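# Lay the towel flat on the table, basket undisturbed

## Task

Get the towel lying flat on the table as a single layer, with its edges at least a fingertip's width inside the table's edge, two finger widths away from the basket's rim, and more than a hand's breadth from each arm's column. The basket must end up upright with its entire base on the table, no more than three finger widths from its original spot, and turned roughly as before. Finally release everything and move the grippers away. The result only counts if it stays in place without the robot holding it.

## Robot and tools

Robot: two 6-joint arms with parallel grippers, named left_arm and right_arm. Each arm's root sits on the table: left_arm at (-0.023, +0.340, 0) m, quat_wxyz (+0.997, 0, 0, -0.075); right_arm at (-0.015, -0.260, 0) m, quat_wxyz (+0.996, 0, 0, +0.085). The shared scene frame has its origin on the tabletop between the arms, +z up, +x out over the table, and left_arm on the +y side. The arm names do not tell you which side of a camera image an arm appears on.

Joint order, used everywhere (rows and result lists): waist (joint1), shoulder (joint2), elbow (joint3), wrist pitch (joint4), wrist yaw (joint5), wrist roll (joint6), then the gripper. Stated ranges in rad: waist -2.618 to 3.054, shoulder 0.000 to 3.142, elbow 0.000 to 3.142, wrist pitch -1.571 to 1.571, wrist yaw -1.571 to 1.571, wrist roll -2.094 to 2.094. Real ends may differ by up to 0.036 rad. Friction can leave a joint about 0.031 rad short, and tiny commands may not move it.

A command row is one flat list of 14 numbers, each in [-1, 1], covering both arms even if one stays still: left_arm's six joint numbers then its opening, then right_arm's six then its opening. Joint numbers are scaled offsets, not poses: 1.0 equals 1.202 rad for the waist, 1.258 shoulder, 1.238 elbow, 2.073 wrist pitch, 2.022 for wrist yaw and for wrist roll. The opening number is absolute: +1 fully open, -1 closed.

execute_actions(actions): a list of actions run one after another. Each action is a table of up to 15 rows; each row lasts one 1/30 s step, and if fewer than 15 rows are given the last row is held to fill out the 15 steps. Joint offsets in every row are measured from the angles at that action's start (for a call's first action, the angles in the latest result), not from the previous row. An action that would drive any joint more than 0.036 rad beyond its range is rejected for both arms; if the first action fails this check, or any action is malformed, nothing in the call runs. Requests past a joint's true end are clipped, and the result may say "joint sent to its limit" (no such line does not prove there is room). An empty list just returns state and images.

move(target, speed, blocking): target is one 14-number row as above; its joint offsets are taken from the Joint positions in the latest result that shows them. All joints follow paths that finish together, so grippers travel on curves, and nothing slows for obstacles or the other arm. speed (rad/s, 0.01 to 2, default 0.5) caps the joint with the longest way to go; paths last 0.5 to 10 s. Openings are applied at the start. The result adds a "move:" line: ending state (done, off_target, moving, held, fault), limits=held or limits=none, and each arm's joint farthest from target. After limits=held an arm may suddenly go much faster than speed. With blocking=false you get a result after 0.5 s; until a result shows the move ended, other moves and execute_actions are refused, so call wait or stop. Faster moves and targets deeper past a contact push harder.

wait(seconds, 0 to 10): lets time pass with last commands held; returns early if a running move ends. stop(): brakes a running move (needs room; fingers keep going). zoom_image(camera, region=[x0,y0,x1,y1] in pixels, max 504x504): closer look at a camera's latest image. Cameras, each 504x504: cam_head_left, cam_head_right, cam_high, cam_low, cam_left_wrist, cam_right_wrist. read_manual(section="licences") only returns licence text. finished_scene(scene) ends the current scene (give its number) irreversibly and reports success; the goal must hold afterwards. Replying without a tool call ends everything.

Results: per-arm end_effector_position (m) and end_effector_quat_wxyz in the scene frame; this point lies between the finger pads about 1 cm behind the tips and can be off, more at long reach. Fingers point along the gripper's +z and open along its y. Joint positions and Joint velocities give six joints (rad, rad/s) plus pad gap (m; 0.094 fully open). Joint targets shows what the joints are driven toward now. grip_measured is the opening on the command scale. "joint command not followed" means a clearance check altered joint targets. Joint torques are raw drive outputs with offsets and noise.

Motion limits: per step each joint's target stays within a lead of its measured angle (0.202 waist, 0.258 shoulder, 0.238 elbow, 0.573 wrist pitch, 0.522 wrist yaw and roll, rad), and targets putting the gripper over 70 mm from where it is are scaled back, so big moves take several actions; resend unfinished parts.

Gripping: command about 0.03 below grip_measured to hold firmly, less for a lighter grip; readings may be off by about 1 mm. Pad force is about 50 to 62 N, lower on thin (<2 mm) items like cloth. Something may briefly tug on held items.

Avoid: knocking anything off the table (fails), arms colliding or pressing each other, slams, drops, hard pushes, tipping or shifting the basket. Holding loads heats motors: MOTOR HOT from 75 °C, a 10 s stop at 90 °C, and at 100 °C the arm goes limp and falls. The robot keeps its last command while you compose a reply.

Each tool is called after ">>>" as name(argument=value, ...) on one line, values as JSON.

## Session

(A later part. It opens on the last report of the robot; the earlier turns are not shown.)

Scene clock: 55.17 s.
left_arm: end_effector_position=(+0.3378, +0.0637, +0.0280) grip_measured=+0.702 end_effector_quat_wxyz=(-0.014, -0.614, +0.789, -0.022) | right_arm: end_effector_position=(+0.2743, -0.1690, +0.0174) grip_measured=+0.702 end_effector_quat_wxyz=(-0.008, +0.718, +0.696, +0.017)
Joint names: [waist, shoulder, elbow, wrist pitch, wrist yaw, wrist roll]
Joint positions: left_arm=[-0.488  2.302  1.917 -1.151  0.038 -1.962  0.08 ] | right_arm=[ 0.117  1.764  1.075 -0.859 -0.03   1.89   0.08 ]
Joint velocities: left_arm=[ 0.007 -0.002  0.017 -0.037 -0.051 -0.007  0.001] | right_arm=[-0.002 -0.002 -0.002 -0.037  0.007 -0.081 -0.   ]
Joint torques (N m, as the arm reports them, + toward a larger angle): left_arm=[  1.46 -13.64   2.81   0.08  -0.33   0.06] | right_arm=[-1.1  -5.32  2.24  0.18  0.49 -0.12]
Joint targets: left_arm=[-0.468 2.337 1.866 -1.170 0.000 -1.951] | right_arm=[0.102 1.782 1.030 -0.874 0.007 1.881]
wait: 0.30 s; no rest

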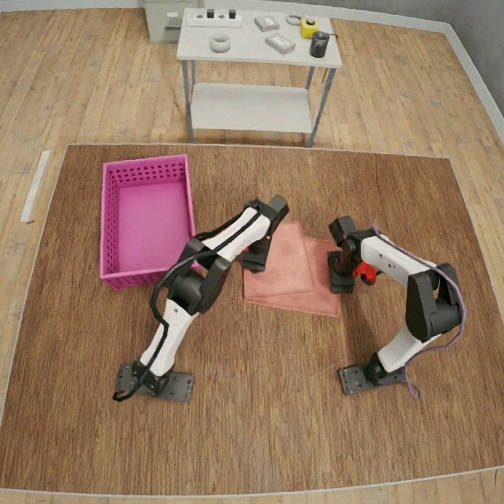

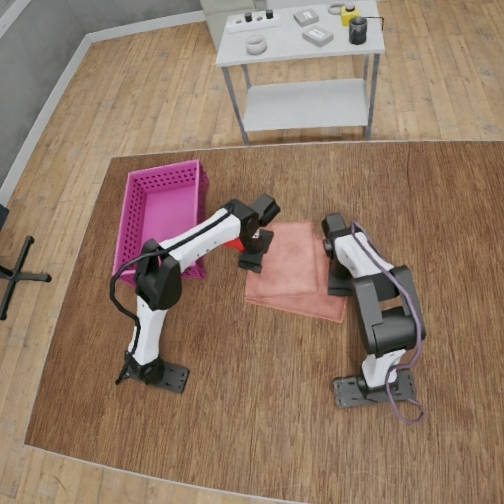

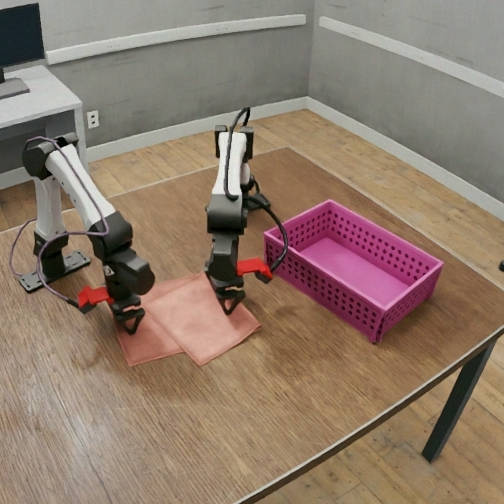

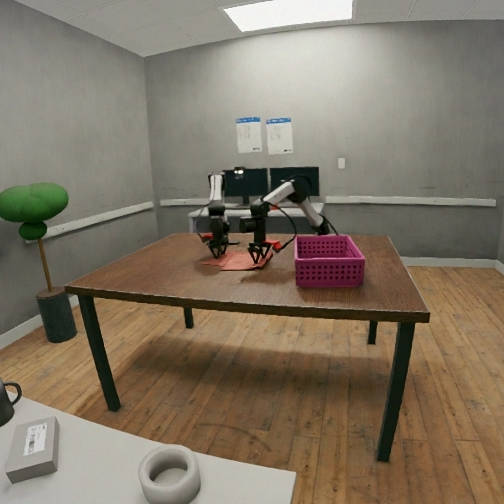

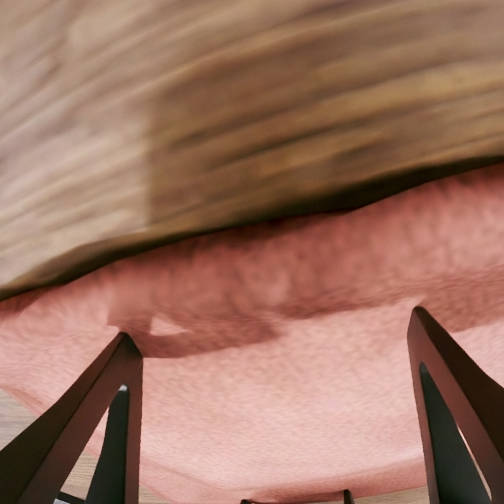

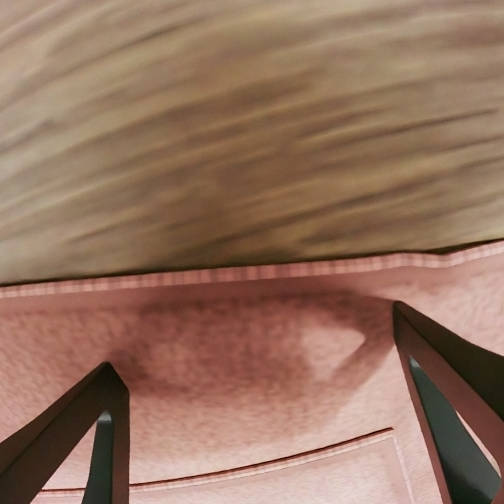

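>>> execute_actions(actions=[[[0,-0.01,0,0,0,0,0.7,-0.025,0.014,-0.037,-0.007,0.018,-0.012,0.7],[0,-0.03,0,0,0,0,0.7,-0.037,0.014,-0.037,-0.007,0.018,-0.020,0.7],[0,-0.055,-0.01,0.005,-0.002,0,0.7,-0.048,0.014,-0.037,-0.007,0.018,-0.027,0.7],[0.003,-0.08,-0.03,0.012,-0.004,0.01,0.7,-0.060,0.014,-0.037,-0.007,0.018,-0.034,0.7],[0.006,-0.105,-0.05,0.02,-0.006,0.03,0.7,-0.072,0.014,-0.037,-0.007,0.018,-0.042,0.7],[0.009,-0.13,-0.07,0.028,-0.008,0.05,0.7,-0.084,0.014,-0.037,-0.007,0.018,-0.049,0.7],[0.012,-0.155,-0.09,0.036,-0.010,0.07,0.7,-0.096,0.014,-0.037,-0.007,0.018,-0.056,0.7],[0.015,-0.18,-0.11,0.044,-0.012,0.09,0.7,-0.107,0.014,-0.037,-0.007,0.018,-0.064,0.7],[0.018,-0.205,-0.13,0.052,-0.014,0.11,0.7,-0.119,0.014,-0.037,-0.007,0.018,-0.071,0.7],[0.021,-0.23,-0.15,0.06,-0.016,0.13,0.7,-0.131,0.014,-0.037,-0.007,0.018,-0.078,0.7],[0.024,-0.255,-0.17,0.068,-0.018,0.15,0.7,-0.143,0.014,-0.037,-0.007,0.018,-0.086,0.7],[0.027,-0.28,-0.19,0.076,-0.019,0.17,0.7,-0.155,0.014,-0.037,-0.007,0.018,-0.093,0.7],[0.030,-0.305,-0.21,0.084,-0.019,0.19,0.7,-0.166,0.014,-0.037,-0.007,0.018,-0.100,0.7],[0.033,-0.33,-0.23,0.092,-0.019,0.21,0.7,-0.178,0.014,-0.037,-0.007,0.018,-0.108,0.7],[0.036,-0.355,-0.25,0.10,-0.019,0.23,0.7,-0.190,0.014,-0.037,-0.007,0.018,-0.115,0.7]],[[0.012,-0.085,-0.07,0.03,0,0.09,0.7,-0.043,0.014,-0.037,-0.007,0.018,-0.028,0.7],[0.015,-0.11,-0.09,0.038,0,0.11,0.7,-0.053,0.014,-0.037,-0.007,0.018,-0.034,0.7],[0.018,-0.135,-0.11,0.045,0,0.125,0.7,-0.064,0.014,-0.037,-0.007,0.018,-0.040,0.7],[0.021,-0.16,-0.13,0.052,0,0.14,0.7,-0.074,0.014,-0.037,-0.007,0.018,-0.047,0.7],[0.024,-0.185,-0.15,0.06,0,0.155,0.7,-0.085,0.014,-0.037,-0.007,0.018,-0.053,0.7],[0.027,-0.21,-0.17,0.067,0,0.17,0.7,-0.095,0.014,-0.037,-0.007,0.018,-0.059,0.7],[0.030,-0.235,-0.19,0.074,0,0.185,0.7,-0.106,0.014,-0.037,-0.007,0.018,-0.065,0.7],[0.033,-0.26,-0.21,0.081,0,0.20,0.7,-0.116,0.014,-0.037,-0.007,0.018,-0.072,0.7],[0.036,-0.285,-0.23,0.088,0,0.215,0.7,-0.127,0.014,-0.037,-0.007,0.018,-0.078,0.7],[0.039,-0.31,-0.25,0.095,0,0.23,0.7,-0.137,0.014,-0.037,-0.007,0.018,-0.084,0.7],[0.042,-0.335,-0.27,0.102,0,0.245,0.7,-0.148,0.014,-0.037,-0.007,0.018,-0.090,0.7],[0.045,-0.36,-0.29,0.109,0,0.26,0.7,-0.158,0.014,-0.037,-0.007,0.018,-0.097,0.7],[0.048,-0.385,-0.31,0.116,0,0.275,0.7,-0.169,0.014,-0.037,-0.007,0.018,-0.103,0.7],[0.051,-0.41,-0.33,0.123,0,0.29,0.7,-0.179,0.014,-0.037,-0.007,0.018,-0.109,0.7],[0.054,-0.435,-0.35,0.13,0,0.305,0.7,-0.190,0.014,-0.037,-0.007,0.018,-0.115,0.7]],[[0.012,-0.085,-0.07,0.03,0,0.075,0.7,-0.043,0.014,-0.037,-0.007,0.018,-0.028,0.7],[0.015,-0.11,-0.09,0.038,0,0.09,0.7,-0.053,0.014,-0.037,-0.007,0.018,-0.034,0.7],[0.018,-0.135,-0.11,0.045,0,0.105,0.7,-0.064,0.014,-0.037,-0.007,0.018,-0.040,0.7],[0.021,-0.16,-0.13,0.052,0,0.12,0.7,-0.074,0.014,-0.037,-0.007,0.018,-0.047,0.7],[0.024,-0.185,-0.15,0.06,0,0.135,0.7,-0.085,0.014,-0.037,-0.007,0.018,-0.053,0.7],[0.027,-0.21,-0.17,0.067,0,0.15,0.7,-0.095,0.014,-0.037,-0.007,0.018,-0.059,0.7],[0.030,-0.235,-0.19,0.074,0,0.165,0.7,-0.106,0.014,-0.037,-0.007,0.018,-0.065,0.7],[0.033,-0.26,-0.21,0.081,0,0.18,0.7,-0.116,0.014,-0.037,-0.007,0.018,-0.072,0.7],[0.036,-0.285,-0.23,0.088,0,0.195,0.7,-0.127,0.014,-0.037,-0.007,0.018,-0.078,0.7],[0.039,-0.31,-0.25,0.095,0,0.21,0.7,-0.137,0.014,-0.037,-0.007,0.018,-0.084,0.7],[0.042,-0.335,-0.27,0.102,0,0.225,0.7,-0.148,0.014,-0.037,-0.007,0.018,-0.090,0.7],[0.045,-0.36,-0.29,0.109,0,0.24,0.7,-0.158,0.014,-0.037,-0.007,0.018,-0.097,0.7],[0.048,-0.385,-0.31,0.116,0,0.255,0.7,-0.169,0.014,-0.037,-0.007,0.018,-0.103,0.7],[0.051,-0.41,-0.33,0.123,0,0.27,0.7,-0.179,0.014,-0.037,-0.007,0.018,-0.109,0.7],[0.054,-0.435,-0.35,0.13,0,0.285,0.7,-0.190,0.014,-0.037,-0.007,0.018,-0.115,0.7]],[[0.012,-0.085,-0.07,0.03,0,0.075,0.7,-0.043,0.022,-0.028,-0.008,0.018,-0.028,0.7],[0.015,-0.108,-0.09,0.038,0,0.09,0.7,-0.052,0.030,-0.019,-0.009,0.018,-0.033,0.7],[0.018,-0.13,-0.11,0.045,0,0.105,0.7,-0.061,0.037,-0.010,-0.010,0.018,-0.038,0.7],[0.021,-0.152,-0.13,0.052,0,0.12,0.7,-0.070,0.044,-0.001,-0.011,0.018,-0.044,0.7],[0.024,-0.173,-0.148,0.06,0,0.135,0.7,-0.079,0.051,0.008,-0.012,0.018,-0.049,0.7],[0.027,-0.193,-0.165,0.067,0,0.15,0.7,-0.088,0.058,0.017,-0.013,0.018,-0.054,0.7],[0.030,-0.212,-0.181,0.074,0,0.165,0.7,-0.097,0.065,0.026,-0.014,0.018,-0.060,0.7],[0.033,-0.23,-0.196,0.08,0,0.18,0.7,-0.106,0.072,0.035,-0.015,0.018,-0.065,0.7],[0.036,-0.246,-0.21,0.086,0,0.195,0.7,-0.115,0.079,0.044,-0.016,0.018,-0.070,0.7],[0.038,-0.26,-0.222,0.091,0,0.208,0.7,-0.124,0.086,0.053,-0.017,0.018,-0.076,0.7],[0.040,-0.272,-0.232,0.095,0,0.22,0.7,-0.133,0.093,0.062,-0.018,0.018,-0.081,0.7],[0.042,-0.282,-0.24,0.098,0,0.23,0.7,-0.142,0.100,0.071,-0.019,0.018,-0.086,0.7],[0.043,-0.29,-0.246,0.10,0,0.238,0.7,-0.150,0.107,0.080,-0.020,0.018,-0.091,0.7],[0.044,-0.296,-0.25,0.102,0,0.244,0.7,-0.156,0.114,0.089,-0.021,0.018,-0.095,0.7],[0.045,-0.30,-0.252,0.103,0,0.248,0.7,-0.160,0.120,0.098,-0.022,0.018,-0.098,0.7]]])

>>> wait(seconds=0.3)

Scene clock: 66.43 s.
left_arm: end_effector_position=(+0.2165, +0.2145, +0.2451) grip_measured=+0.702 end_effector_quat_wxyz=(+0.516, +0.065, +0.824, -0.224) | right_arm: end_effector_position=(+0.2793, -0.3902, +0.0179) grip_measured=+0.702 end_effector_quat_wxyz=(-0.010, +0.740, +0.672, +0.023)
Joint names: [waist, shoulder, elbow, wrist pitch, wrist yaw, wrist roll]
Joint positions: left_arm=[-0.321  0.591  0.652 -0.438  0.017 -0.325  0.08 ] | right_arm=[-0.613  1.849  1.184 -0.907 -0.051  1.224  0.08 ]
Joint velocities: left_arm=[ 0.027 -0.217 -0.159  0.154 -0.037  0.535 -0.   ] | right_arm=[-0.232  0.232  0.315 -0.11  -0.051 -0.242  0.   ]
Joint torques (N m, as the arm reports them, + toward a larger angle): left_arm=[ 0.72 -1.51  6.94  2.16  0.06  0.06] | right_arm=[-0.88 -3.72  5.3   0.36  0.53 -0.04]
Joint targets: left_arm=[-0.308 0.561 0.622 -0.396 0.017 -0.236] | right_arm=[-0.641 1.915 1.197 -0.910 -0.008 1.183]

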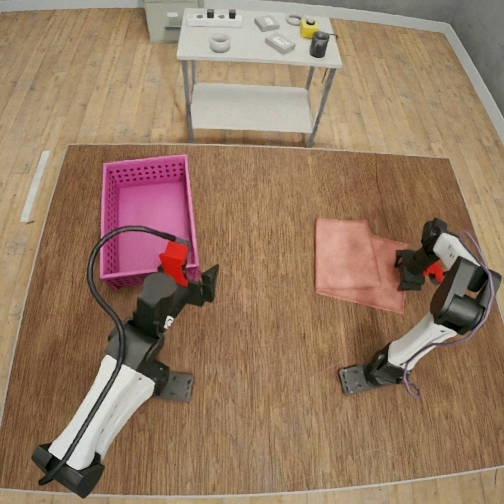

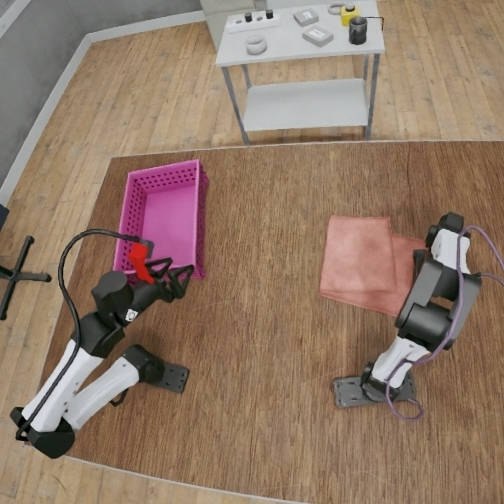

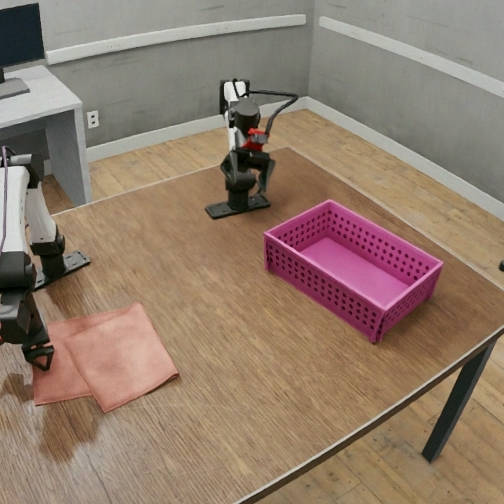

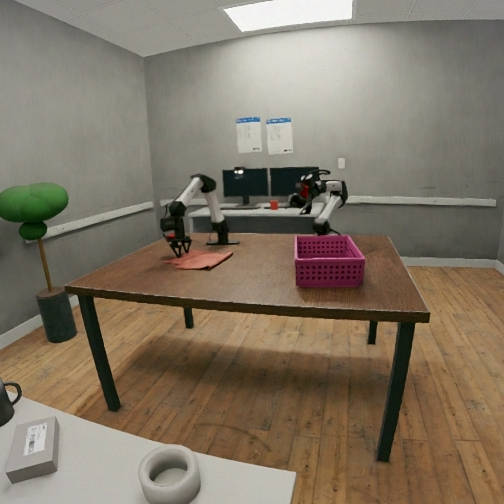

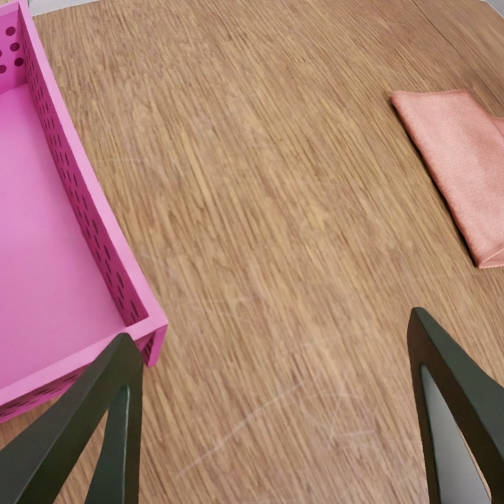

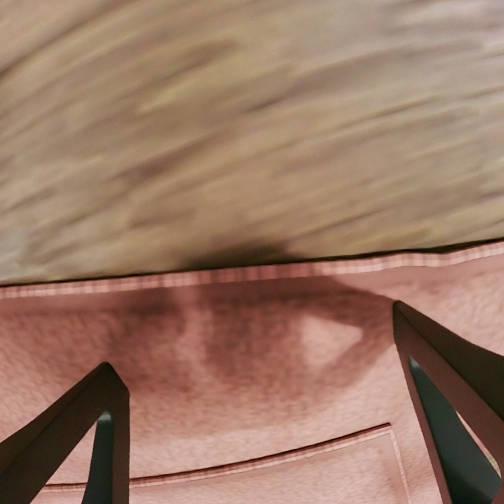

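Scene clock: 66.73 s.
left_arm: end_effector_position=(+0.2178, +0.2144, +0.2520) grip_measured=+0.702 end_effector_quat_wxyz=(+0.537, +0.092, +0.812, -0.211) | right_arm: end_effector_position=(+0.2807, -0.3958, +0.0179) grip_measured=+0.702 end_effector_quat_wxyz=(-0.009, +0.735, +0.677, +0.023)
Joint names: [waist, shoulder, elbow, wrist pitch, wrist yaw, wrist roll]
Joint positions: left_arm=[-0.319  0.581  0.646 -0.407  0.017 -0.256  0.08 ] | right_arm=[-0.627  1.861  1.201 -0.911 -0.051  1.195  0.08 ]
Joint velocities: left_arm=[-0.012  0.007 -0.007 -0.007 -0.095  0.095  0.   ] | right_arm=[-0.002 -0.017 -0.007  0.007  0.007  0.007 -0.001]
Joint torques (N m, as the arm reports them, + toward a larger angle): left_arm=[ 0.62 -1.71  6.6   2.09  0.15  0.12] | right_arm=[-0.98 -3.72  5.42  0.32  0.55 -0.12]
Joint targets: left_arm=[-0.308 0.561 0.622 -0.396 0.017 -0.236] | right_arm=[-0.641 1.915 1.197 -0.910 -0.009 1.183]
wait: 0.30 s; no rest

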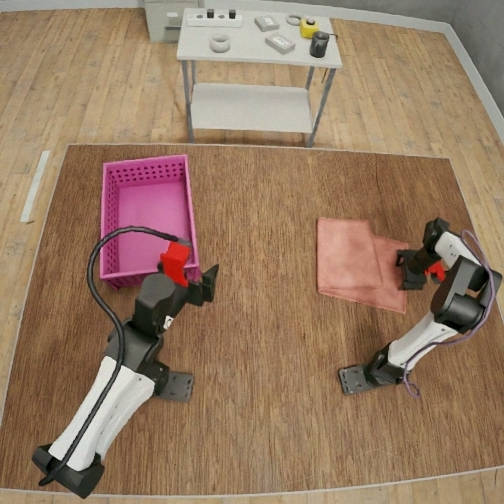

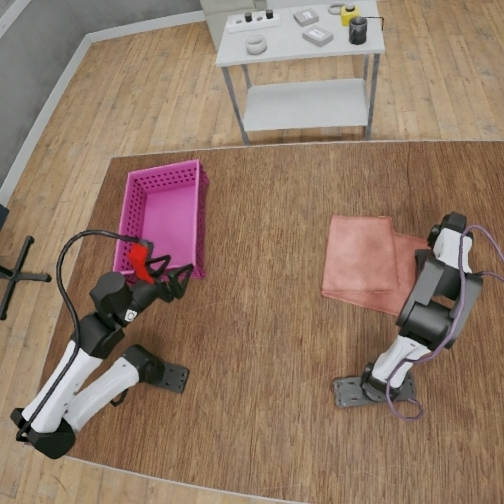

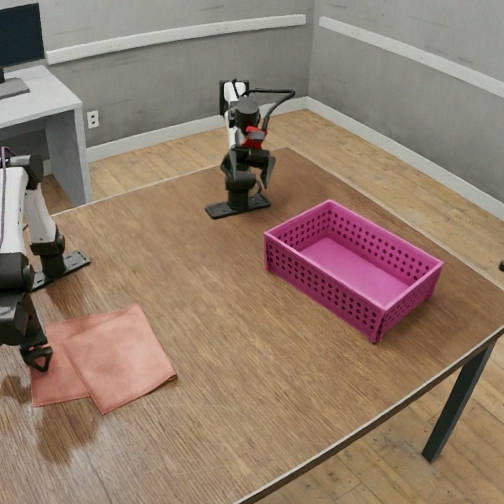

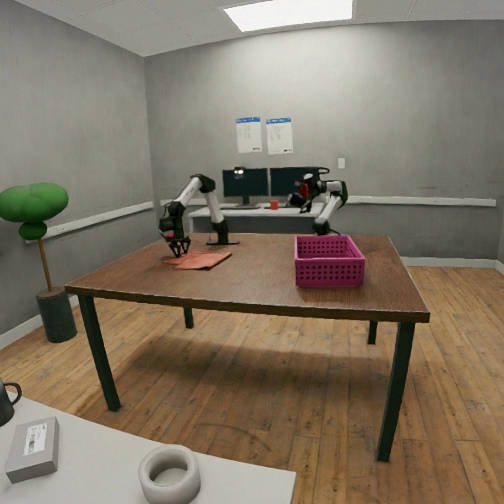

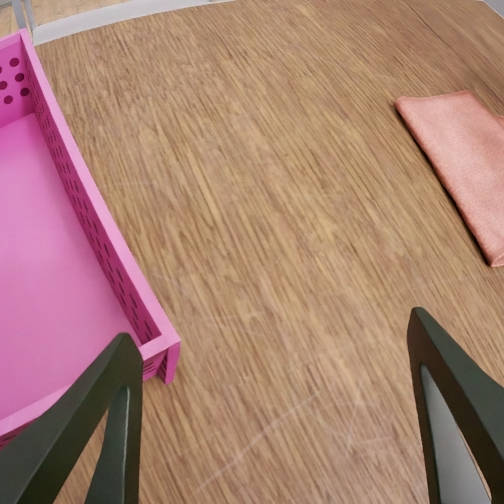

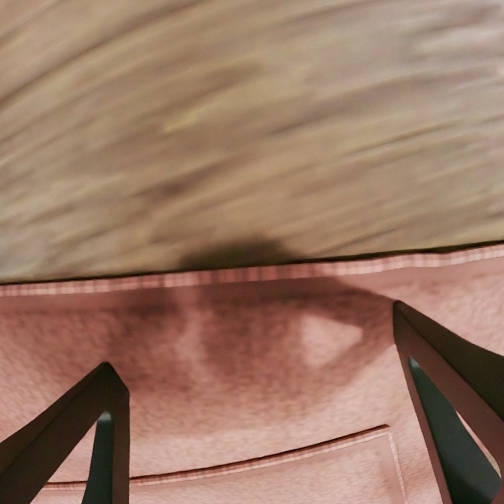

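>>> execute_actions(actions=[[[0,0,0,0,0,0,0.7,-0.005,0.02,0.005,0,0.01,0,0.7],[0,0,0,0,0,0,0.7,0,0.005,0.015,-0.004,0,0,0.7],[0,0,0,0,0,0,0.7,0,0,0.028,-0.010,0,0,0.7],[0,0,0,0,0,0,0.7,0,0,0.042,-0.018,0,0,0.7],[0,0,0,0,0,0,0.7,0,0,0.056,-0.026,0,0,0.7],[0,0,0,0,0,0,0.7,0.004,0,0.070,-0.034,0,-0.01,0.6],[0,0,0,0,0,0,0.7,0.010,0.003,0.084,-0.041,-0.003,-0.03,0.5],[0,0,0,0,0,0,0.7,0.018,0.008,0.098,-0.047,-0.006,-0.06,0.4],[0,0,0,0,0,0,0.7,0.028,0.014,0.112,-0.053,-0.009,-0.09,0.3],[0,0,0,0,0,0,0.7,0.038,0.020,0.126,-0.058,-0.012,-0.12,0.2],[0,0,0,0,0,0,0.7,0.048,0.026,0.140,-0.063,-0.015,-0.15,0.1],[0,0,0,0,0,0,0.7,0.058,0.032,0.154,-0.068,-0.018,-0.18,0.0],[0,0,0,0,0,0,0.7,0.068,0.038,0.168,-0.073,-0.021,-0.21,-0.1],[0,0,0,0,0,0,0.7,0.078,0.044,0.182,-0.078,-0.024,-0.24,-0.15],[0,0,0,0,0,0,0.7,0.088,0.050,0.196,-0.083,-0.027,-0.27,-0.15]]])

Scene clock: 69.80 s.
left_arm: end_effector_position=(+0.2181, +0.2142, +0.2530) grip_measured=+0.702 end_effector_quat_wxyz=(+0.539, +0.096, +0.810, -0.209) | right_arm: end_effector_position=(+0.3264, -0.3830, +0.0587) grip_measured=-0.141 end_effector_quat_wxyz=(+0.022, +0.586, +0.809, +0.045)
Joint names: [waist, shoulder, elbow, wrist pitch, wrist yaw, wrist roll]
Joint positions: left_arm=[-0.319  0.581  0.646 -0.403  0.017 -0.246  0.08 ] | right_arm=[-0.552  1.888  1.405 -1.023 -0.076  0.875  0.04 ]
Joint velocities: left_arm=[0.012 0.017 0.002 0.051 0.037 0.022 0.   ] | right_arm=[ 0.393  0.256  0.466 -0.242 -0.139 -1.473 -0.012]
Joint torques (N m, as the arm reports them, + toward a larger angle): left_arm=[-0.19  0.    8.6   2.01  0.09 -0.1 ] | right_arm=[ 0.83 -6.65  6.87  0.28  0.   -0.09]
Joint targets: left_arm=[-0.319 0.581 0.646 -0.407 0.017 -0.256] | right_arm=[-0.521 1.924 1.444 -1.083 -0.105 0.649]

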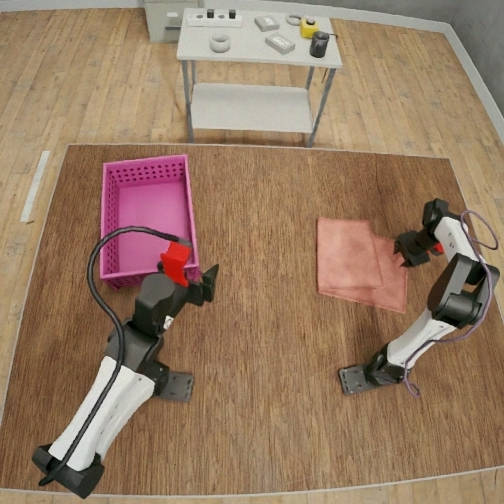

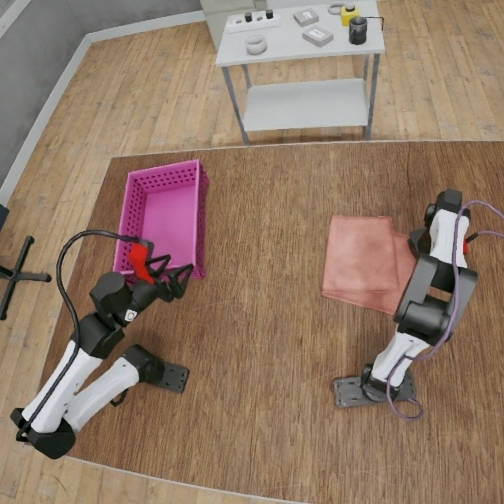

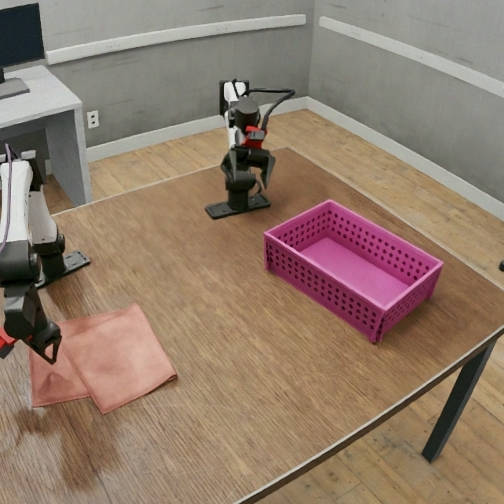

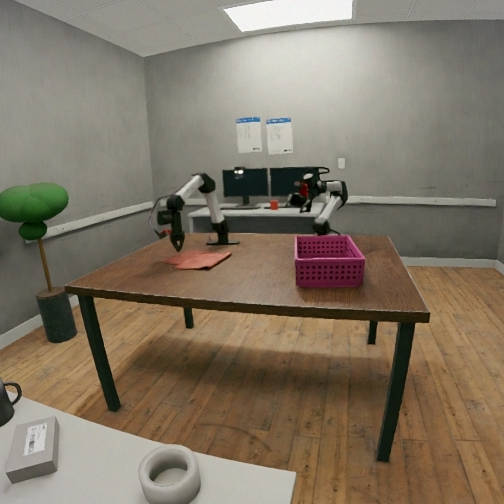

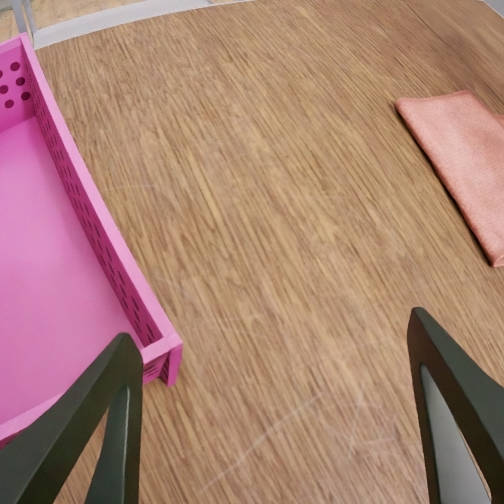

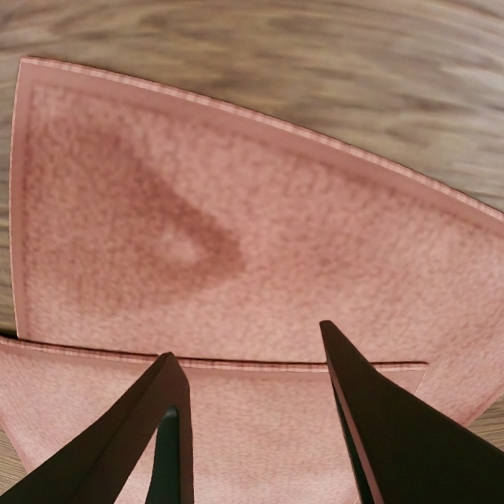

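>>> move(target=[0,0,0,0,0,0,0.7,0.164,0.126,0.117,-0.029,-0.042,-0.574,-0.15], speed=1.5)

Scene clock: 72.00 s.
left_arm: end_effector_position=(+0.2181, +0.2142, +0.2530) grip_measured=+0.702 end_effector_quat_wxyz=(+0.539, +0.096, +0.810, -0.209) | right_arm: end_effector_position=(+0.3647, -0.3069, +0.0422) grip_measured=-0.147 end_effector_quat_wxyz=(+0.020, -0.042, +0.996, +0.074)
Joint names: [waist, shoulder, elbow, wrist pitch, wrist yaw, wrist roll]
Joint positions: left_arm=[-0.319  0.581  0.646 -0.403  0.017 -0.246  0.08 ] | right_arm=[-0.361  2.03   1.533 -1.069 -0.153 -0.275  0.04 ]
Joint velocities: left_arm=[ 0.007 -0.002  0.022 -0.007 -0.007 -0.007 -0.001] | right_arm=[ 0.012 -0.002  0.002 -0.051  0.007 -0.007 -0.   ]
Joint torques (N m, as the arm reports them, + toward a larger angle): left_arm=[-0.26 -0.03  8.56  2.05  0.13 -0.03] | right_arm=[ 0.71 -8.04  7.42  0.27 -0.16 -0.13]
Joint targets: left_arm=[-0.319 0.581 0.646 -0.403 0.017 -0.246] | right_arm=[-0.354 2.047 1.550 -1.083 -0.161 -0.286]
move: done; limits=none; left_arm: farthest joint: the waist, 0.000 radians from its target (0.000 radians at the start); right_arm: farthest joint: the elbow, 0.017 radians from its target (0.120 radians at the start)

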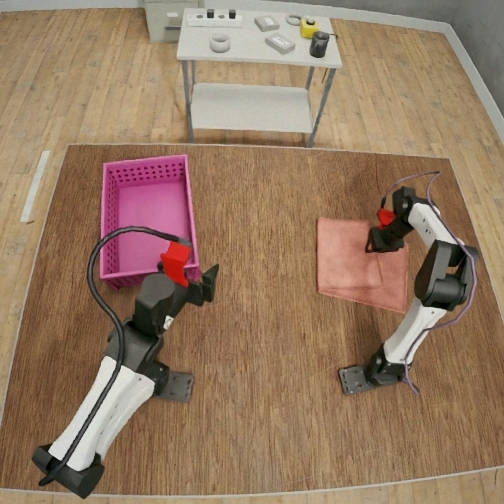

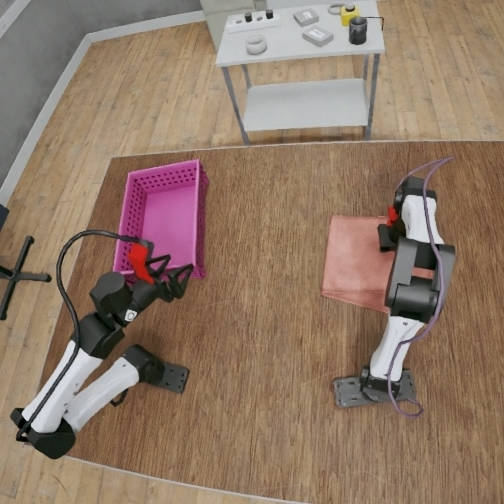

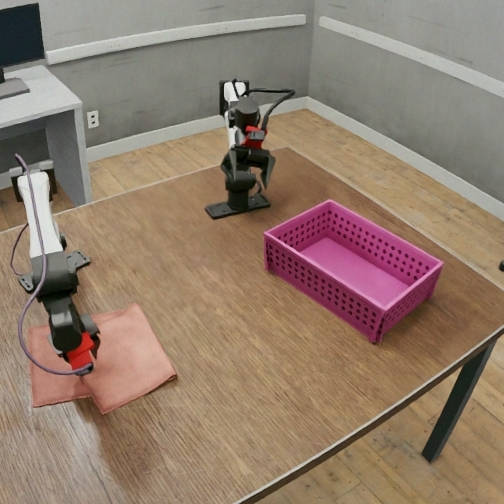

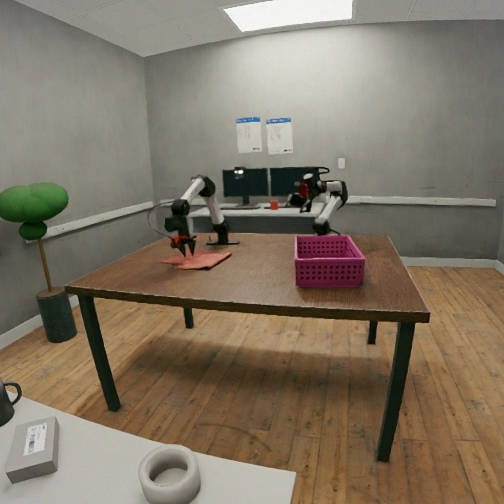

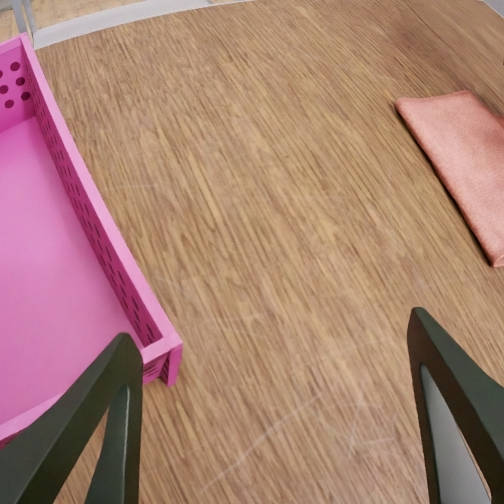

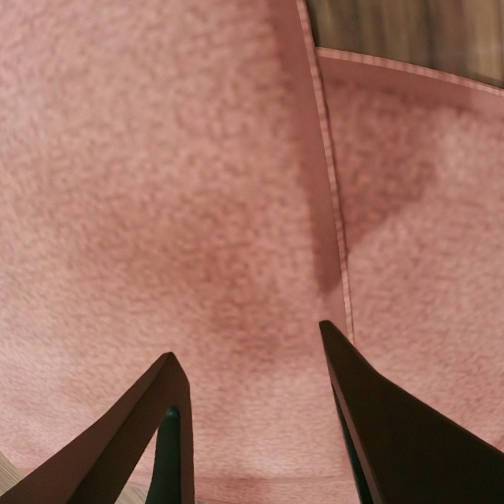

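>>> execute_actions(actions=[[[0,0,0,0,0,0,0.7,0,0.016,0.013,-0.005,-0.004,-0.005,-0.15],[0,0,0,0,0,0,0.7,-0.005,0.018,0.013,-0.003,-0.004,-0.006,-0.15],[0,0,0,0,0,0,0.7,-0.010,0.020,0.013,0.000,-0.004,-0.007,-0.15],[0,0,0,0,0,0,0.7,-0.015,0.023,0.013,0.003,-0.004,-0.009,-0.15],[0,0,0,0,0,0,0.7,-0.020,0.026,0.013,0.006,-0.004,-0.011,-0.15],[0,0,0,0,0,0,0.7,-0.025,0.029,0.013,0.009,-0.004,-0.013,-0.15],[0,0,0,0,0,0,0.7,-0.029,0.032,0.013,0.012,-0.004,-0.015,-0.15],[0,0,0,0,0,0,0.7,-0.032,0.035,0.013,0.015,-0.004,-0.017,-0.15],[0,0,0,0,0,0,0.7,-0.034,0.038,0.013,0.018,-0.004,-0.019,-0.15],[0,0,0,0,0,0,0.7,-0.034,0.041,0.013,0.021,-0.004,-0.020,-0.15],[0,0,0,0,0,0,0.7,-0.034,0.044,0.013,0.024,-0.004,-0.020,-0.15],[0,0,0,0,0,0,0.7,-0.034,0.046,0.013,0.026,-0.004,-0.020,-0.15]]])

>>> wait(seconds=0.2)

Scene clock: 73.63 s.
left_arm: end_effector_position=(+0.2181, +0.2142, +0.2530) grip_measured=+0.702 end_effector_quat_wxyz=(+0.539, +0.096, +0.810, -0.209) | right_arm: end_effector_position=(+0.3660, -0.3208, +0.0263) grip_measured=-0.147 end_effector_quat_wxyz=(+0.015, -0.036, +0.996, +0.076)
Joint names: [waist, shoulder, elbow, wrist pitch, wrist yaw, wrist roll]
Joint positions: left_arm=[-0.319  0.581  0.646 -0.403  0.017 -0.246  0.08 ] | right_arm=[-0.397  2.074  1.533 -1.041 -0.155 -0.301  0.04 ]
Joint velocities: left_arm=[-0.012  0.012 -0.002  0.007  0.051 -0.007  0.001] | right_arm=[-0.002  0.032  0.002  0.022 -0.037 -0.037  0.   ]
Joint torques (N m, as the arm reports them, + toward a larger angle): left_arm=[-0.21  0.04  8.71  2.05  0.12 -0.02] | right_arm=[-0.28 -8.55  7.25  0.49 -0.15 -0.11]
Joint targets: left_arm=[-0.319 0.581 0.646 -0.403 0.017 -0.246] | right_arm=[-0.403 2.088 1.549 -1.015 -0.161 -0.316]

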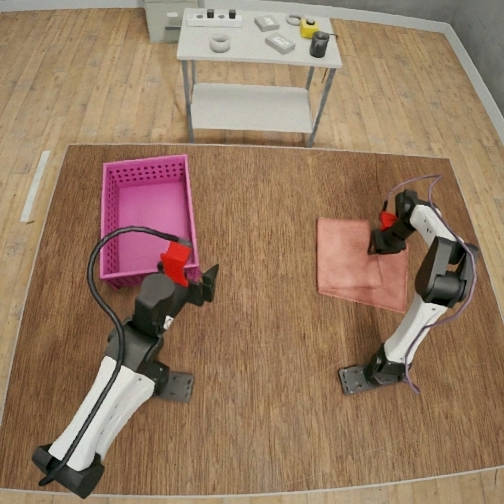

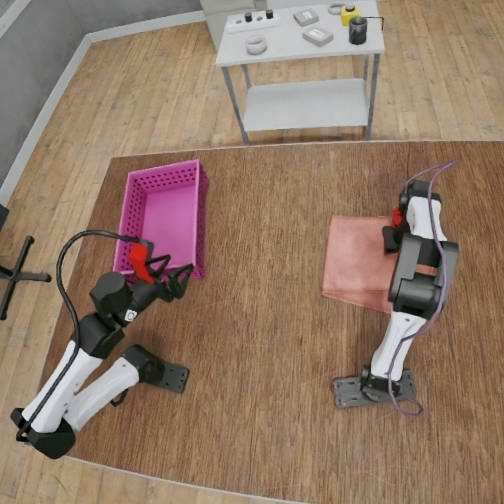

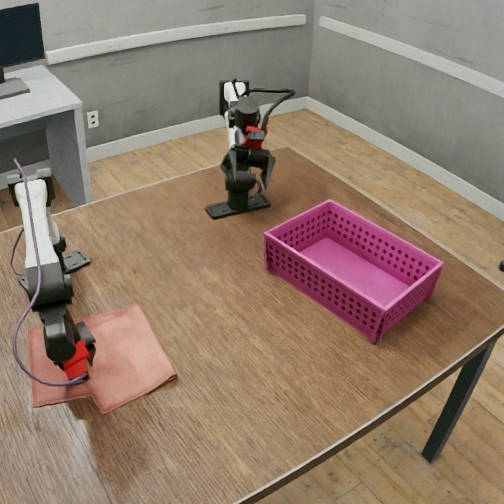

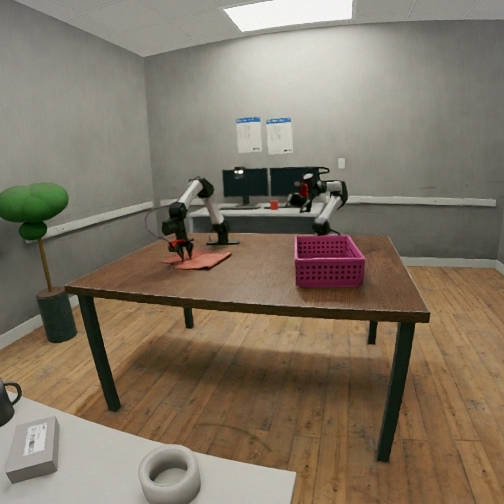

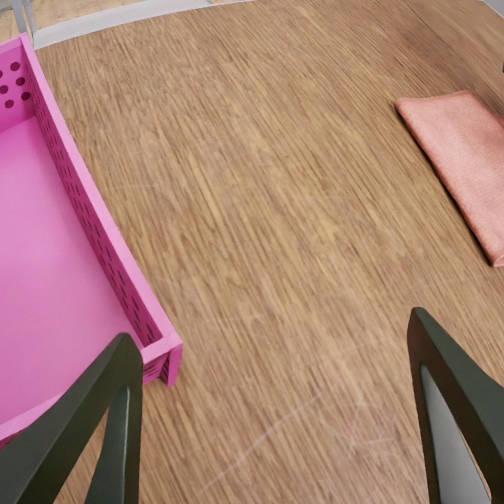

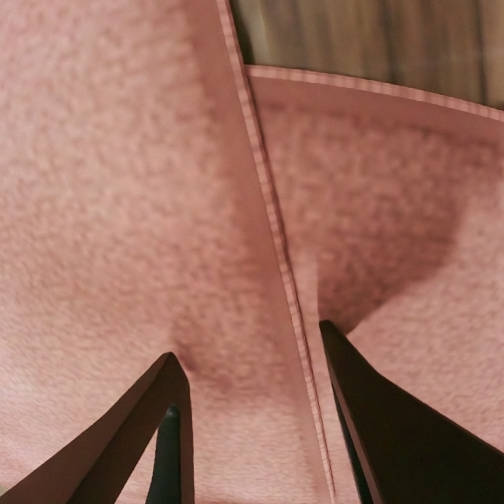

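Scene clock: 73.83 s.
left_arm: end_effector_position=(+0.2181, +0.2142, +0.2530) grip_measured=+0.702 end_effector_quat_wxyz=(+0.539, +0.096, +0.810, -0.209) | right_arm: end_effector_position=(+0.3677, -0.3212, +0.0263) grip_measured=-0.147 end_effector_quat_wxyz=(+0.018, -0.038, +0.996, +0.075)
Joint names: [waist, shoulder, elbow, wrist pitch, wrist yaw, wrist roll]
Joint positions: left_arm=[-0.319  0.581  0.646 -0.403  0.017 -0.246  0.08 ] | right_arm=[-0.397  2.074  1.533 -1.035 -0.155 -0.305  0.04 ]
Joint velocities: left_arm=[-0.007 -0.007  0.002 -0.007 -0.022  0.037 -0.001] | right_arm=[-0.002  0.022  0.002 -0.022 -0.007 -0.022 -0.   ]
Joint torques (N m, as the arm reports them, + toward a larger angle): left_arm=[-0.2   0.01  8.66  2.03  0.13 -0.02] | right_arm=[-0.32 -8.44  7.28  0.51 -0.14 -0.12]
Joint targets: left_arm=[-0.319 0.581 0.646 -0.403 0.017 -0.246] | right_arm=[-0.403 2.088 1.549 -1.015 -0.161 -0.316]
wait: 0.20 s; no rest

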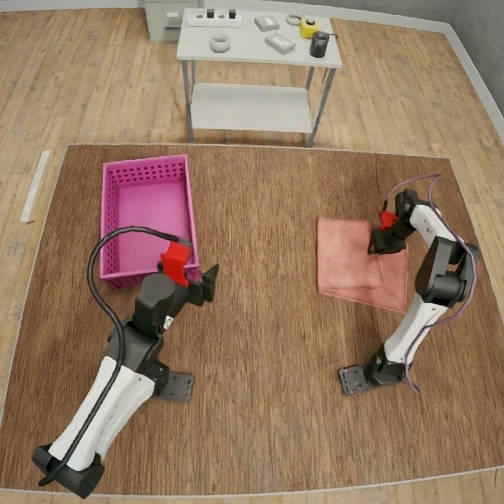

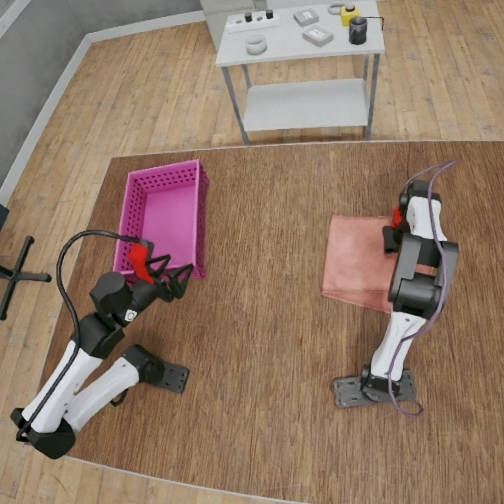

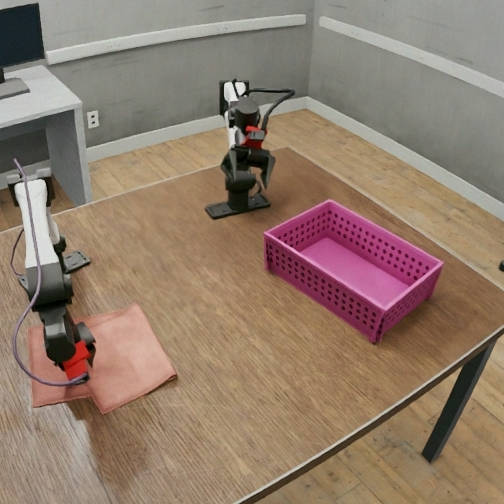

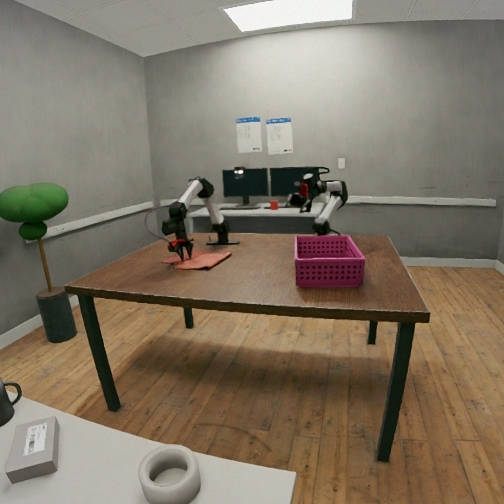

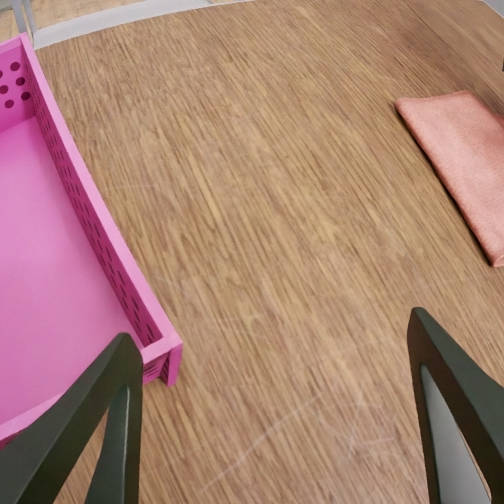

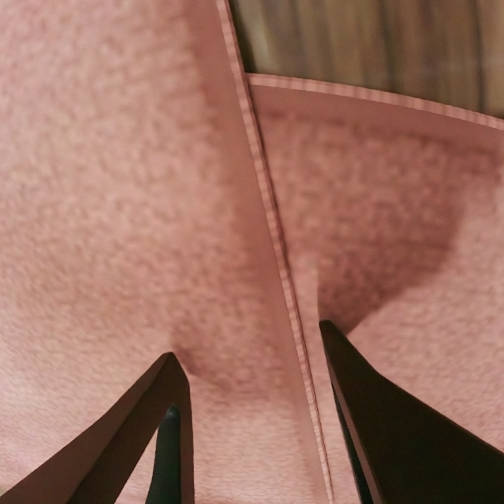

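>>> execute_actions(actions=[[[0,0,0,0,0,0,0.7,-0.004,0.014,0.013,0.009,-0.003,-0.005,-0.15],[0,0,0,0,0,0,0.7,-0.004,0.017,0.013,0.009,-0.003,-0.005,-0.15],[0,0,0,0,0,0,0.7,-0.004,0.020,0.013,0.009,-0.003,-0.005,-0.15],[0,0,0,0,0,0,0.7,-0.004,0.023,0.013,0.009,-0.003,-0.005,-0.15],[0,0,0,0,0,0,0.7,-0.004,0.025,0.013,0.009,-0.003,-0.005,-0.15],[0,0,0,0,0,0,0.7,-0.004,0.025,0.013,0.009,-0.003,-0.005,-0.15],[0,0,0,0,0,0,0.7,-0.004,0.025,0.013,0.009,-0.003,-0.005,-0.15],[0,0,0,0,0,0,0.7,-0.004,0.025,0.013,0.009,-0.003,-0.005,-0.19],[0,0,0,0,0,0,0.7,-0.004,0.025,0.013,0.009,-0.003,-0.005,-0.23],[0,0,0,0,0,0,0.7,-0.004,0.025,0.013,0.009,-0.003,-0.005,-0.27],[0,0,0,0,0,0,0.7,-0.004,0.025,0.013,0.009,-0.003,-0.005,-0.31],[0,0,0,0,0,0,0.7,-0.004,0.025,0.013,0.009,-0.003,-0.005,-0.35],[0,0,0,0,0,0,0.7,-0.004,0.025,0.013,0.009,-0.003,-0.005,-0.39],[0,0,0,0,0,0,0.7,-0.004,0.025,0.013,0.009,-0.003,-0.005,-0.43],[0,0,0,0,0,0,0.7,-0.004,0.025,0.013,0.009,-0.003,-0.005,-0.47]]])

Scene clock: 75.03 s.
left_arm: end_effector_position=(+0.2181, +0.2142, +0.2530) grip_measured=+0.702 end_effector_quat_wxyz=(+0.539, +0.096, +0.810, -0.209) | right_arm: end_effector_position=(+0.3688, -0.3215, +0.0240) grip_measured=-0.451 end_effector_quat_wxyz=(+0.018, -0.039, +0.996, +0.076)
Joint names: [waist, shoulder, elbow, wrist pitch, wrist yaw, wrist roll]
Joint positions: left_arm=[-0.319  0.581  0.646 -0.403  0.017 -0.246  0.08 ] | right_arm=[-0.397  2.082  1.535 -1.03  -0.155 -0.306  0.026]
Joint velocities: left_arm=[ 0.002 -0.007  0.007  0.051  0.037 -0.081 -0.   ] | right_arm=[-0.007  0.012  0.007  0.022  0.051  0.022 -0.034]
Joint torques (N m, as the arm reports them, + toward a larger angle): left_arm=[-0.18  0.    8.66  2.04  0.13  0.  ] | right_arm=[-0.29 -7.8   7.09  0.48 -0.16 -0.12]
Joint targets: left_arm=[-0.319 0.581 0.646 -0.403 0.017 -0.246] | right_arm=[-0.402 2.105 1.549 -1.016 -0.162 -0.315]

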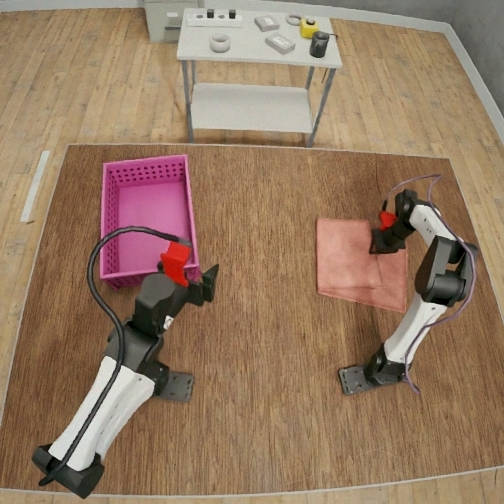

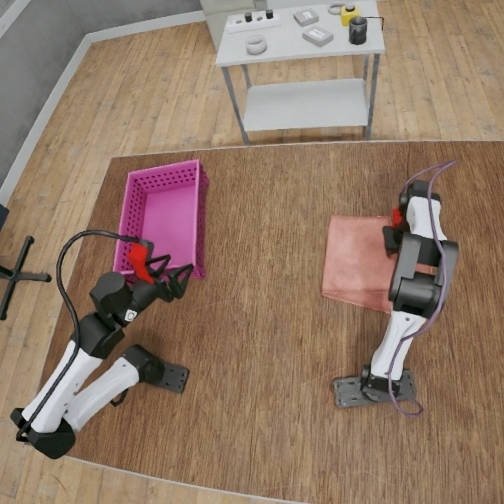

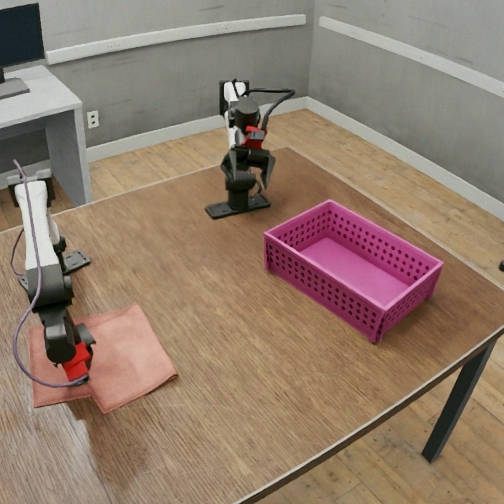

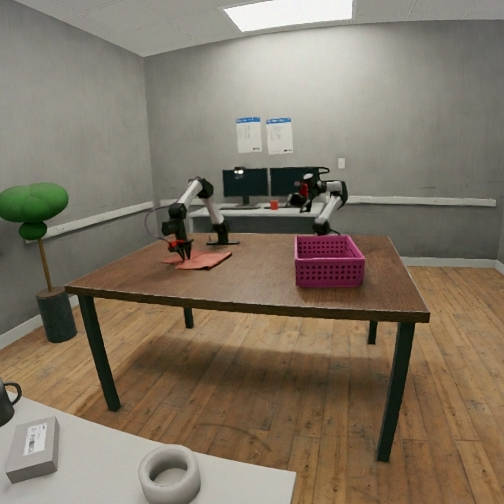

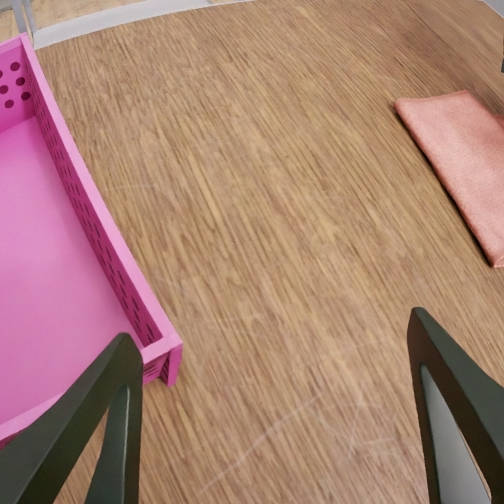

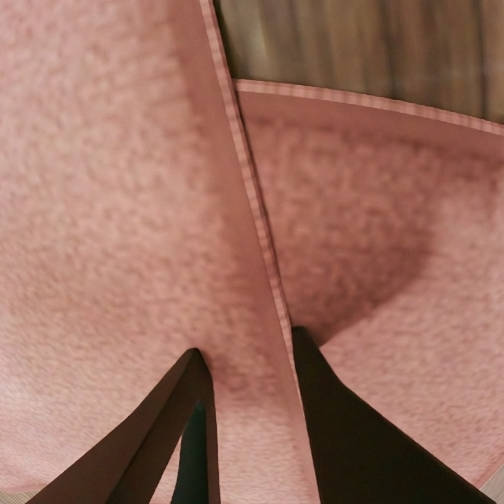

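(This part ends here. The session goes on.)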